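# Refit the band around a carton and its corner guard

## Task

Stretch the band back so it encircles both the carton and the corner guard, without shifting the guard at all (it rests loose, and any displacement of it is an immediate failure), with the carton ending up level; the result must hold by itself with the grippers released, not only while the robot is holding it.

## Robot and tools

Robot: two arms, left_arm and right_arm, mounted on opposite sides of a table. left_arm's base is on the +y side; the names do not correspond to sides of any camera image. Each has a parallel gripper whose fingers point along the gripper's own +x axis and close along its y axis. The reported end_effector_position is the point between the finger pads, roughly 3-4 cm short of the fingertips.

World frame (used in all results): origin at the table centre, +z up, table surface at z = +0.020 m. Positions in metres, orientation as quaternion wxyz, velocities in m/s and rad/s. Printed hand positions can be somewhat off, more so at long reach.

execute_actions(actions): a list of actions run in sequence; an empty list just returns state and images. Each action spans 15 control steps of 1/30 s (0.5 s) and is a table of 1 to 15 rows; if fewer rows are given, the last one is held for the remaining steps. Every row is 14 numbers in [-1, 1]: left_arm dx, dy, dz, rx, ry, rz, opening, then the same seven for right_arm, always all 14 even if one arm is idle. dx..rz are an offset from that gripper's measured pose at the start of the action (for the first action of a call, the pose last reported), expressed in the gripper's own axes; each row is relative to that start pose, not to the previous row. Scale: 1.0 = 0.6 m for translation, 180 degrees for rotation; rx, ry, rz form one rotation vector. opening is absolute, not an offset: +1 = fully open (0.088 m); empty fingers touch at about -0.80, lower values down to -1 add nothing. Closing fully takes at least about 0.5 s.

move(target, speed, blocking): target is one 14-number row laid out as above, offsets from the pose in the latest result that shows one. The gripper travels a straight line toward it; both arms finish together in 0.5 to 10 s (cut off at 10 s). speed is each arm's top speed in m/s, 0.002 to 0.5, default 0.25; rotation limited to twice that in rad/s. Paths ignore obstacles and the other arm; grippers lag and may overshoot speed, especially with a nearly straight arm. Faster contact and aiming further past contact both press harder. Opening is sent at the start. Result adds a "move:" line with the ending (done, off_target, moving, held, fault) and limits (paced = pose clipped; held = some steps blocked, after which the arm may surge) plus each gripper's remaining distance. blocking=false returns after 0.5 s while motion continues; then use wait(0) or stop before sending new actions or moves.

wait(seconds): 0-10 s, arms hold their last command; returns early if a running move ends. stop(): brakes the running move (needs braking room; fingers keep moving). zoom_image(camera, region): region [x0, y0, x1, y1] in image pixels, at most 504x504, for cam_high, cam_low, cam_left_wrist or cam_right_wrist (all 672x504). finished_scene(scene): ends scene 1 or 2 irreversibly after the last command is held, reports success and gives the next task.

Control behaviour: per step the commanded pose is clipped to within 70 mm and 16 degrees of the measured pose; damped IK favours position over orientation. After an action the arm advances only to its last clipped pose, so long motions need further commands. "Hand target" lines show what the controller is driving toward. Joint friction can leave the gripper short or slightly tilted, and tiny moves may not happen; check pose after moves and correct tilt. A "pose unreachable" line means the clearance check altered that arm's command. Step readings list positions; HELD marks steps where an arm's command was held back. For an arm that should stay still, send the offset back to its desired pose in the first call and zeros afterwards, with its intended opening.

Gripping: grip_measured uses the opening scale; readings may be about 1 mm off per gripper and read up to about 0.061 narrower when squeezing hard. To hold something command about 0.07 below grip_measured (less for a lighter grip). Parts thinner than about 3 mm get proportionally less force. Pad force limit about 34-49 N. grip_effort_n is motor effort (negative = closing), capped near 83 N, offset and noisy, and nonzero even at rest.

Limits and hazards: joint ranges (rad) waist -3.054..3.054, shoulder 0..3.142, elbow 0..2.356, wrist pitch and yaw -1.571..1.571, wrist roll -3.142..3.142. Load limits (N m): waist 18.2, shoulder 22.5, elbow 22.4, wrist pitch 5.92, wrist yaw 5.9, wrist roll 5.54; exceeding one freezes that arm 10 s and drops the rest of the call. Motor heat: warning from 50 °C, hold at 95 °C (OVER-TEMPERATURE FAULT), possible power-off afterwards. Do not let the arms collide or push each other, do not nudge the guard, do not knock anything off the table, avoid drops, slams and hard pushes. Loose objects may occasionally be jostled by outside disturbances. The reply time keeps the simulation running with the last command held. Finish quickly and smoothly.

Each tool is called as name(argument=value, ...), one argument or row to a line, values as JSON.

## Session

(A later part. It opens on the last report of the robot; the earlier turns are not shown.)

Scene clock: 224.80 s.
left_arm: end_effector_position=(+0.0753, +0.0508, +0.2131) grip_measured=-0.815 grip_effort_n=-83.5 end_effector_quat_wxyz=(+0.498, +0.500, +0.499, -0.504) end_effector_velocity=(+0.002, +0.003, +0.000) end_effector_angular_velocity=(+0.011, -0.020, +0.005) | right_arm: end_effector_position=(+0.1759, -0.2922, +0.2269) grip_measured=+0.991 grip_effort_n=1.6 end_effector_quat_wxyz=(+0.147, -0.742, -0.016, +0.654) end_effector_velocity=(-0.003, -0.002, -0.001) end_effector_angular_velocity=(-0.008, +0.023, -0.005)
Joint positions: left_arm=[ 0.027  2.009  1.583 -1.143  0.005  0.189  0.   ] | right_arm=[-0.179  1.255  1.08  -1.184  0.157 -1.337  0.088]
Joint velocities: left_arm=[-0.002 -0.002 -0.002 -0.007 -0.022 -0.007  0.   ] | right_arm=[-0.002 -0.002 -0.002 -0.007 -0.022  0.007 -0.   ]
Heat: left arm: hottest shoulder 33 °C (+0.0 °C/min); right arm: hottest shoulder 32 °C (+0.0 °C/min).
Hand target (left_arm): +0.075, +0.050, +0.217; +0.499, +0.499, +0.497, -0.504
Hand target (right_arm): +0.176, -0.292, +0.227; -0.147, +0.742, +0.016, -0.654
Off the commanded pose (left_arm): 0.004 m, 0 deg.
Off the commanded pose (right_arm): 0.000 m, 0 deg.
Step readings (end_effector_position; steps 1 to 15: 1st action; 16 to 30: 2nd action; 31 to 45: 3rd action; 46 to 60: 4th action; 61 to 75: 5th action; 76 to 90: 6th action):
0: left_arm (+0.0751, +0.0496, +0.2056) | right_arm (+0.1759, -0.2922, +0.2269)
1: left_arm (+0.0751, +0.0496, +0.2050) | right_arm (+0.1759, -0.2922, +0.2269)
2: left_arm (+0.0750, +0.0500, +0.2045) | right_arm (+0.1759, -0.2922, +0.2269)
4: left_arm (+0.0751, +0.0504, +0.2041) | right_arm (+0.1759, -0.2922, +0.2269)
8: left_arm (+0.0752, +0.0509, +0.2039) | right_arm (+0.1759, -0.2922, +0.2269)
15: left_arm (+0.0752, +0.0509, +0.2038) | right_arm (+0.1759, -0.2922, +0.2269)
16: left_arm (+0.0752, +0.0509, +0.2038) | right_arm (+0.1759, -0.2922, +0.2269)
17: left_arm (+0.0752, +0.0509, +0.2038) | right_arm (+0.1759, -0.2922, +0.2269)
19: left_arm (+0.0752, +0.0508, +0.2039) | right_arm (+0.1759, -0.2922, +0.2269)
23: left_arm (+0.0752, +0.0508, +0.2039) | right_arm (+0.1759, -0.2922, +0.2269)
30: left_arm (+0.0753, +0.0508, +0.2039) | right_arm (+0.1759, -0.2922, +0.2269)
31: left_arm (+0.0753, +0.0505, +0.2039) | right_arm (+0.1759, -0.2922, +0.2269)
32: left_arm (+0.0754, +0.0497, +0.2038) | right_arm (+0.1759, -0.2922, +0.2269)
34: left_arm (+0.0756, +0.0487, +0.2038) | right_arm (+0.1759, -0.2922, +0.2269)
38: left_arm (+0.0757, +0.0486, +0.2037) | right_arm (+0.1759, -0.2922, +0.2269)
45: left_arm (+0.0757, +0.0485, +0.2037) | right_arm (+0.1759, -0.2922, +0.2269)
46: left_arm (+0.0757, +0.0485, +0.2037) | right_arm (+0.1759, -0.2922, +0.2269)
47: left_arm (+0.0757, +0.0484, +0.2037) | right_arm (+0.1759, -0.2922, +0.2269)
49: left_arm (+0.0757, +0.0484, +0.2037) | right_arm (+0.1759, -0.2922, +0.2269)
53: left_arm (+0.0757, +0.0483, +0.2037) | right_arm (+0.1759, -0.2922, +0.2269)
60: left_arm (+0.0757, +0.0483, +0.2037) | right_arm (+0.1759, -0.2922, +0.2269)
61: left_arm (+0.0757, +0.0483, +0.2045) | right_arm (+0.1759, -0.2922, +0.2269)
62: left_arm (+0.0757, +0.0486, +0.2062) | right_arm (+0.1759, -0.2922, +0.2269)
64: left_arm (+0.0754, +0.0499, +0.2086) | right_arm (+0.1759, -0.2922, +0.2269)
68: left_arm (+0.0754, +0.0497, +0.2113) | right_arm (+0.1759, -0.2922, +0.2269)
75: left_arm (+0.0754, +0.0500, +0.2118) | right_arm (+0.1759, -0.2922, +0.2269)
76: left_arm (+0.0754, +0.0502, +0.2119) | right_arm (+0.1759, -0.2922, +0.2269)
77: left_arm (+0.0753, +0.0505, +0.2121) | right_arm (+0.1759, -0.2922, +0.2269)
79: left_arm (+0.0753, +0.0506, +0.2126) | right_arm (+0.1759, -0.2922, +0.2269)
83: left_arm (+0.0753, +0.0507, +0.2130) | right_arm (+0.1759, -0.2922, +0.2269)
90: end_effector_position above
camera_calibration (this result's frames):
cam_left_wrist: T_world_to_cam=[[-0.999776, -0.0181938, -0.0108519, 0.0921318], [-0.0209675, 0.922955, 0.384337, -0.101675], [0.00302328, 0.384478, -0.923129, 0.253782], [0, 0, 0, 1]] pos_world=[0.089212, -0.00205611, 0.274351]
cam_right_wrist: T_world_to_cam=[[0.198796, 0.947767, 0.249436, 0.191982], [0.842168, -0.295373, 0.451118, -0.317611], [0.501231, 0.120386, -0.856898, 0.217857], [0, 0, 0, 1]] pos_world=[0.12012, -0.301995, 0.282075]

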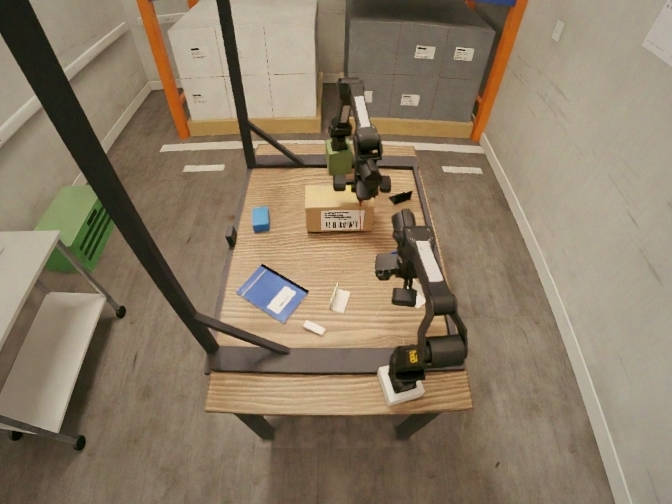

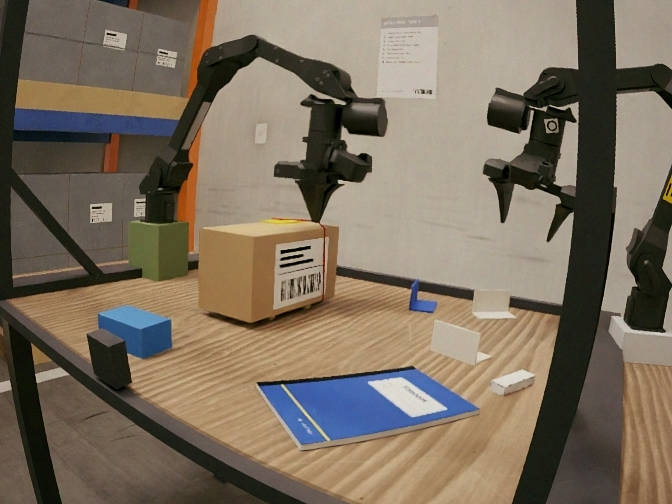

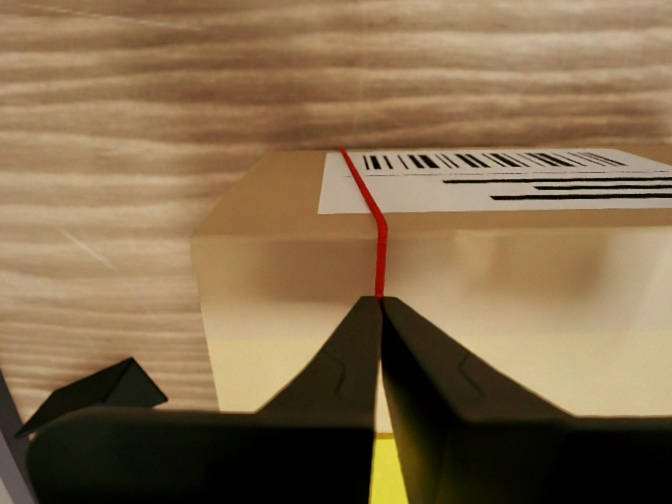

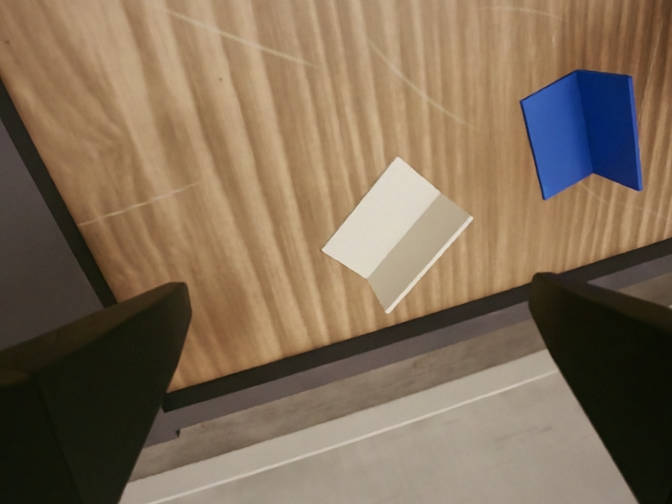

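move(
  target=[0,0.032,0.018,0,0,0,-1,0,0,0,0,0,0,1],
  speed=0.02,
)

zoom_image(
  camera="cam_high",
  region=[290,140,410,250],
)

Scene clock: 231.30 s.
left_arm: end_effector_position=(+0.0892, +0.0435, +0.2135) grip_measured=-0.815 grip_effort_n=-83.5 end_effector_quat_wxyz=(+0.494, +0.501, +0.500, -0.505) end_effector_velocity=(-0.000, +0.003, +0.001) end_effector_angular_velocity=(+0.018, -0.003, -0.024) | right_arm: end_effector_position=(+0.1759, -0.2922, +0.2269) grip_measured=+0.991 grip_effort_n=1.6 end_effector_quat_wxyz=(+0.147, -0.742, -0.016, +0.654) end_effector_velocity=(+0.001, -0.005, -0.001) end_effector_angular_velocity=(-0.020, -0.007, -0.006)
Joint positions: left_arm=[ 0.06   2.052  1.647 -1.171  0.009  0.226  0.   ] | right_arm=[-0.179  1.255  1.08  -1.184  0.157 -1.337  0.088]
Joint velocities: left_arm=[-0.002  0.002  0.007 -0.022 -0.007  0.022  0.   ] | right_arm=[ 0.002 -0.002 -0.002 -0.022  0.007  0.007 -0.   ]
Heat: left arm: hottest shoulder 34 °C (+1.0 °C/min); right arm: hottest shoulder 32 °C (+0.0 °C/min).
Hand target (left_arm): +0.095, +0.040, +0.213; +0.498, +0.500, +0.498, -0.504
Hand target (right_arm): +0.176, -0.292, +0.227; -0.147, +0.742, +0.016, -0.654
Off the commanded pose (left_arm): 0.006 m, 0 deg.
Off the commanded pose (right_arm): 0.000 m, 0 deg.
move: done
camera_calibration (this result's frames):
cam_left_wrist: T_world_to_cam=[[-0.999883, -0.0143505, -0.00531521, 0.104597], [-0.0152881, 0.921304, 0.388541, -0.0961778], [-0.000678818, 0.388577, -0.921416, 0.256689], [0, 0, 0, 1]] pos_world=[0.103289, -0.00963362, 0.274443]
cam_right_wrist: T_world_to_cam=[[0.198796, 0.947767, 0.249436, 0.191982], [0.842168, -0.295373, 0.451118, -0.317611], [0.501231, 0.120386, -0.856898, 0.217857], [0, 0, 0, 1]] pos_world=[0.12012, -0.301995, 0.282075]

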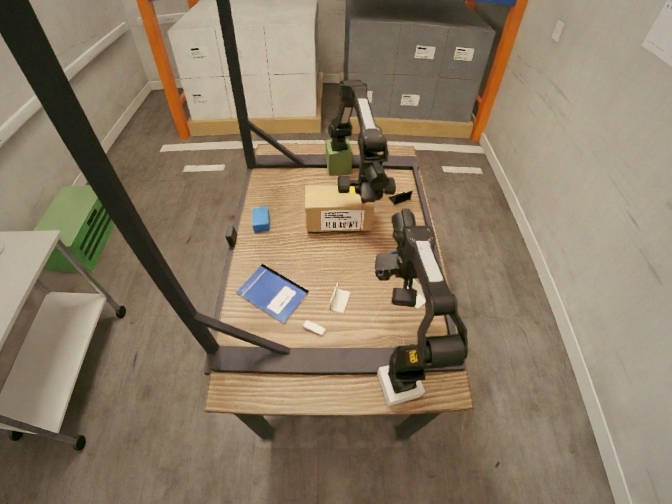

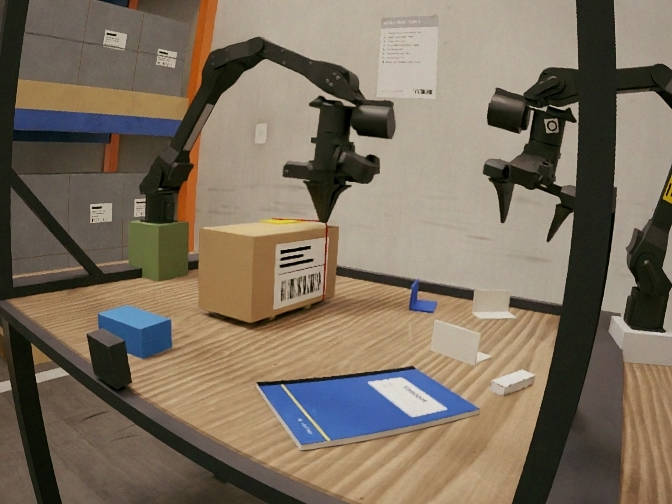

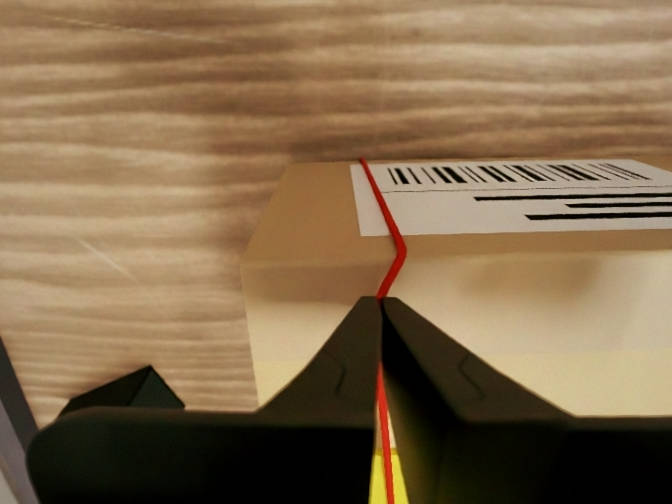

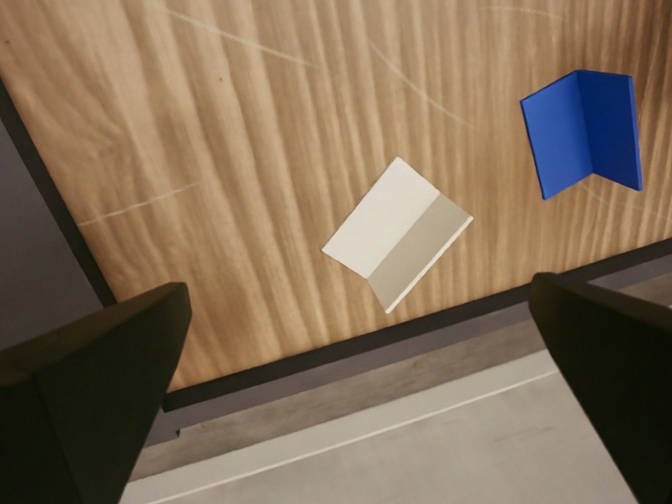

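Region (290, 140, 410, 250) of cam_high's 672x504 image, scaled by 4.200, with more detail than that image has; it fills the top 462 rows of this view, and the rest is white.

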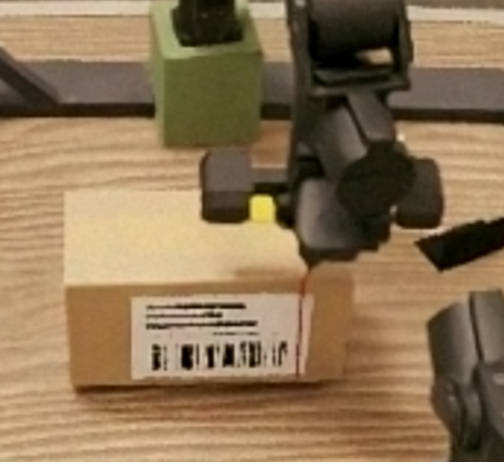

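execute_actions(
  actions=[
    [[0.012,0,0,0,0,0,-1,0,0,0,0,0,0,1]],
    [[0,0,0,0,0,0,-0.72,0,0,0,0,0,0,1]],
    [[0,0,0,0,0,0,-0.55,0,0,0,0,0,0,1]],
    [[-0.1,0,-0.05,0,0,0,-0.55,0,0,0,0,0,0,1]],
    [[-0.06,0,-0.12,0,-0.1,0,-0.55,0,0,0,0,0,0,1]],
    [[-0.04,0,-0.12,0,-0.1,0,-0.55,0,0,0,0,0,0,1]],
  ],
)

zoom_image(
  camera="cam_left_wrist",
  region=[270,50,460,295],
)

zoom_image(
  camera="cam_high",
  region=[290,140,410,250],
)

Scene clock: 238.70 s.
left_arm: end_effector_position=(+0.0895, +0.2171, +0.3105) grip_measured=-0.553 grip_effort_n=16.5 end_effector_quat_wxyz=(+0.629, +0.325, +0.323, -0.629) end_effector_velocity=(-0.003, +0.009, -0.008) end_effector_angular_velocity=(-0.021, +0.048, -0.005) | right_arm: end_effector_position=(+0.1759, -0.2922, +0.2269) grip_measured=+0.991 grip_effort_n=1.6 end_effector_quat_wxyz=(+0.147, -0.742, -0.016, +0.654) end_effector_velocity=(-0.000, -0.002, +0.000) end_effector_angular_velocity=(-0.004, +0.005, +0.006)
Joint positions: left_arm=[ 0.443  0.93   0.852 -0.959  0.331  0.507  0.012] | right_arm=[-0.179  1.255  1.08  -1.184  0.157 -1.337  0.088]
Joint velocities: left_arm=[ 0.066 -0.032 -0.046 -0.007  0.081  0.037  0.   ] | right_arm=[-0.002 -0.007 -0.002 -0.007 -0.007 -0.007  0.   ]
Heat: left arm: hottest shoulder 35 °C (+0.0 °C/min); right arm: hottest shoulder 32 °C (+0.0 °C/min).
Hand target (left_arm): +0.089, +0.219, +0.309; +0.628, +0.323, +0.320, -0.632
Hand target (right_arm): +0.176, -0.292, +0.227; -0.147, +0.742, +0.016, -0.654
Off the commanded pose (left_arm): 0.003 m, 1 deg.
Off the commanded pose (right_arm): 0.000 m, 0 deg.
Step readings (end_effector_position; steps 1 to 15: 1st action; 16 to 30: 2nd action; 31 to 45: 3rd action; 46 to 60: 4th action; 61 to 75: 5th action; 76 to 90: 6th action):
0: left_arm (+0.0892, +0.0434, +0.2135) | right_arm (+0.1759, -0.2922, +0.2269)
1: left_arm (+0.0891, +0.0434, +0.2131) | right_arm (+0.1759, -0.2922, +0.2269)
2: left_arm (+0.0889, +0.0432, +0.2123) | right_arm (+0.1759, -0.2922, +0.2269)
4: left_arm (+0.0886, +0.0432, +0.2108) | right_arm (+0.1759, -0.2922, +0.2269)
8: left_arm (+0.0885, +0.0436, +0.2094) | right_arm (+0.1759, -0.2922, +0.2269)
15: left_arm (+0.0885, +0.0436, +0.2091) | right_arm (+0.1759, -0.2922, +0.2269)
16: left_arm (+0.0885, +0.0436, +0.2091) | right_arm (+0.1759, -0.2922, +0.2269)
17: left_arm (+0.0883, +0.0436, +0.2091) | right_arm (+0.1759, -0.2922, +0.2269)
19: left_arm (+0.0881, +0.0437, +0.2091) | right_arm (+0.1759, -0.2922, +0.2269)
23: left_arm (+0.0881, +0.0435, +0.2091) | right_arm (+0.1759, -0.2922, +0.2269)
30: left_arm (+0.0881, +0.0435, +0.2091) | right_arm (+0.1759, -0.2922, +0.2269)
31: left_arm (+0.0881, +0.0435, +0.2091) | right_arm (+0.1759, -0.2922, +0.2269)
32: left_arm (+0.0881, +0.0435, +0.2091) | right_arm (+0.1759, -0.2922, +0.2269)
34: left_arm (+0.0881, +0.0435, +0.2091) | right_arm (+0.1759, -0.2922, +0.2269)
38: left_arm (+0.0881, +0.0435, +0.2091) | right_arm (+0.1759, -0.2922, +0.2269)
45: left_arm (+0.0881, +0.0435, +0.2091) | right_arm (+0.1759, -0.2922, +0.2269)
46: left_arm (+0.0878, +0.0457, +0.2132) | right_arm (+0.1759, -0.2922, +0.2269)
47: left_arm (+0.0866, +0.0549, +0.2180) | right_arm (+0.1759, -0.2922, +0.2269)
49: left_arm (+0.0859, +0.0677, +0.2329) | right_arm (+0.1759, -0.2922, +0.2269)
53: left_arm (+0.0881, +0.0705, +0.2644) | right_arm (+0.1759, -0.2922, +0.2269)
60: left_arm (+0.0877, +0.0728, +0.2694) | right_arm (+0.1759, -0.2922, +0.2269)
61: left_arm (+0.0873, +0.0733, +0.2714) | right_arm (+0.1759, -0.2922, +0.2269)
62: left_arm (+0.0859, +0.0833, +0.2704) | right_arm (+0.1759, -0.2922, +0.2269)
64: left_arm (+0.0847, +0.1157, +0.2748) | right_arm (+0.1759, -0.2922, +0.2269)
68: left_arm (+0.0896, +0.1359, +0.3048) | right_arm (+0.1759, -0.2922, +0.2269)
75: left_arm (+0.0885, +0.1427, +0.3070) | right_arm (+0.1759, -0.2922, +0.2269)
76: left_arm (+0.0876, +0.1439, +0.3066) | right_arm (+0.1759, -0.2922, +0.2269)
77: left_arm (+0.0880, +0.1527, +0.3029) | right_arm (+0.1759, -0.2922, +0.2269)
79: left_arm (+0.0865, +0.1866, +0.2972) | right_arm (+0.1759, -0.2922, +0.2269)
83: left_arm (+0.0888, +0.2091, +0.3107) | right_arm (+0.1759, -0.2922, +0.2269)
90: end_effector_position above
camera_calibration (this result's frames):
cam_left_wrist: T_world_to_cam=[[-0.999588, -0.0287077, 0.00034812, 0.109207], [-0.0280734, 0.974821, -0.221214, -0.114976], [0.00601119, -0.221133, -0.975225, 0.427124], [0, 0, 0, 1]] pos_world=[0.103366, 0.209667, 0.39107]
cam_right_wrist: T_world_to_cam=[[0.198796, 0.947767, 0.249436, 0.191982], [0.842168, -0.295373, 0.451118, -0.317611], [0.501231, 0.120386, -0.856898, 0.217857], [0, 0, 0, 1]] pos_world=[0.12012, -0.301995, 0.282075]

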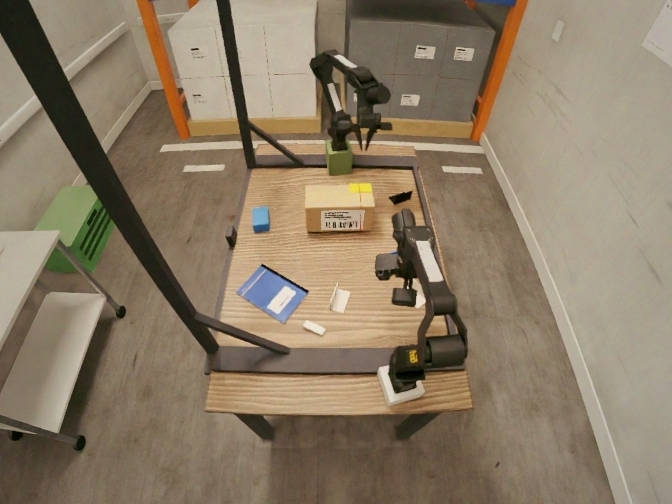

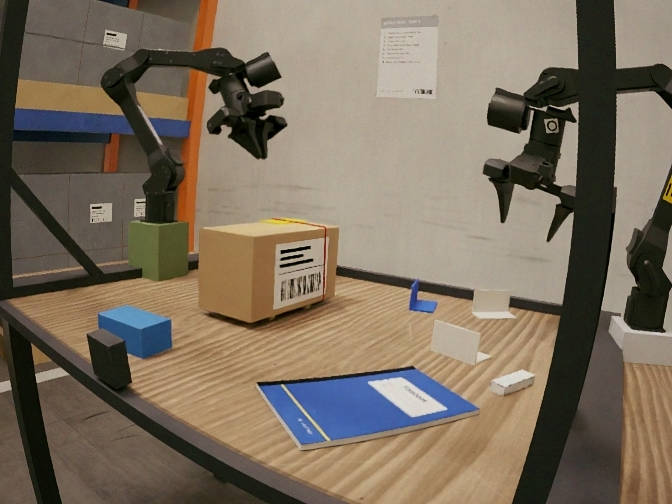

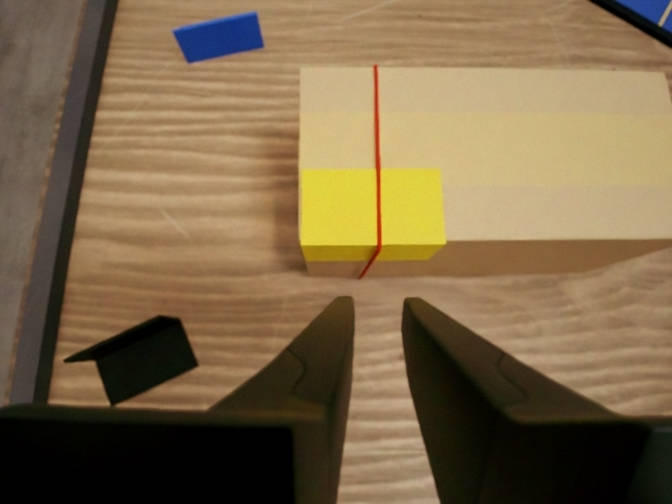

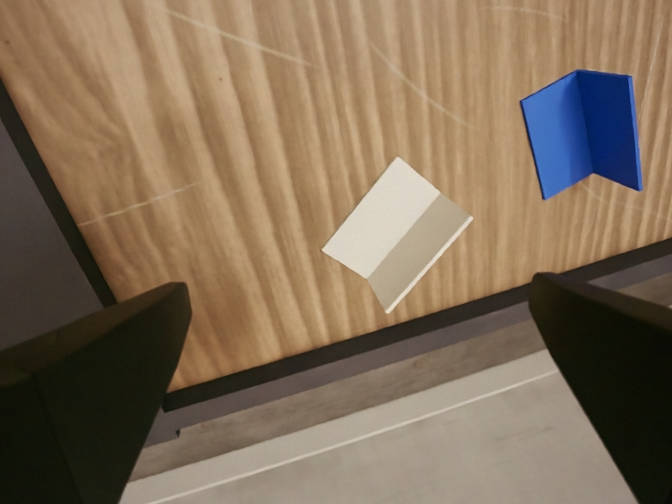

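Region (270, 50, 460, 295) of cam_left_wrist's 672x504 image, scaled by 2.057, with more detail than that image has; it fills the left 391 columns of this view, and the rest is white.

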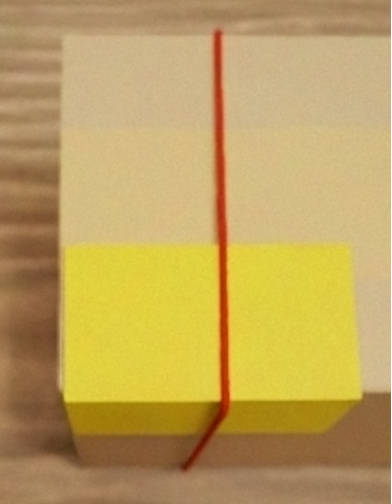

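Region (290, 140, 410, 250) of cam_high's 672x504 image, scaled by 4.200, with more detail than that image has; it fills the top 462 rows of this view, and the rest is white.

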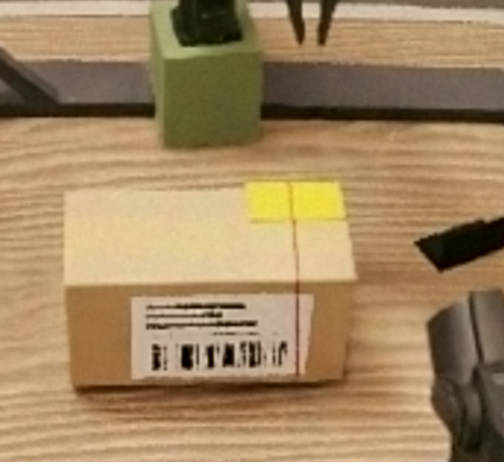

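finished_scene(
  scene=2,
)

The scene is finished: the task was done.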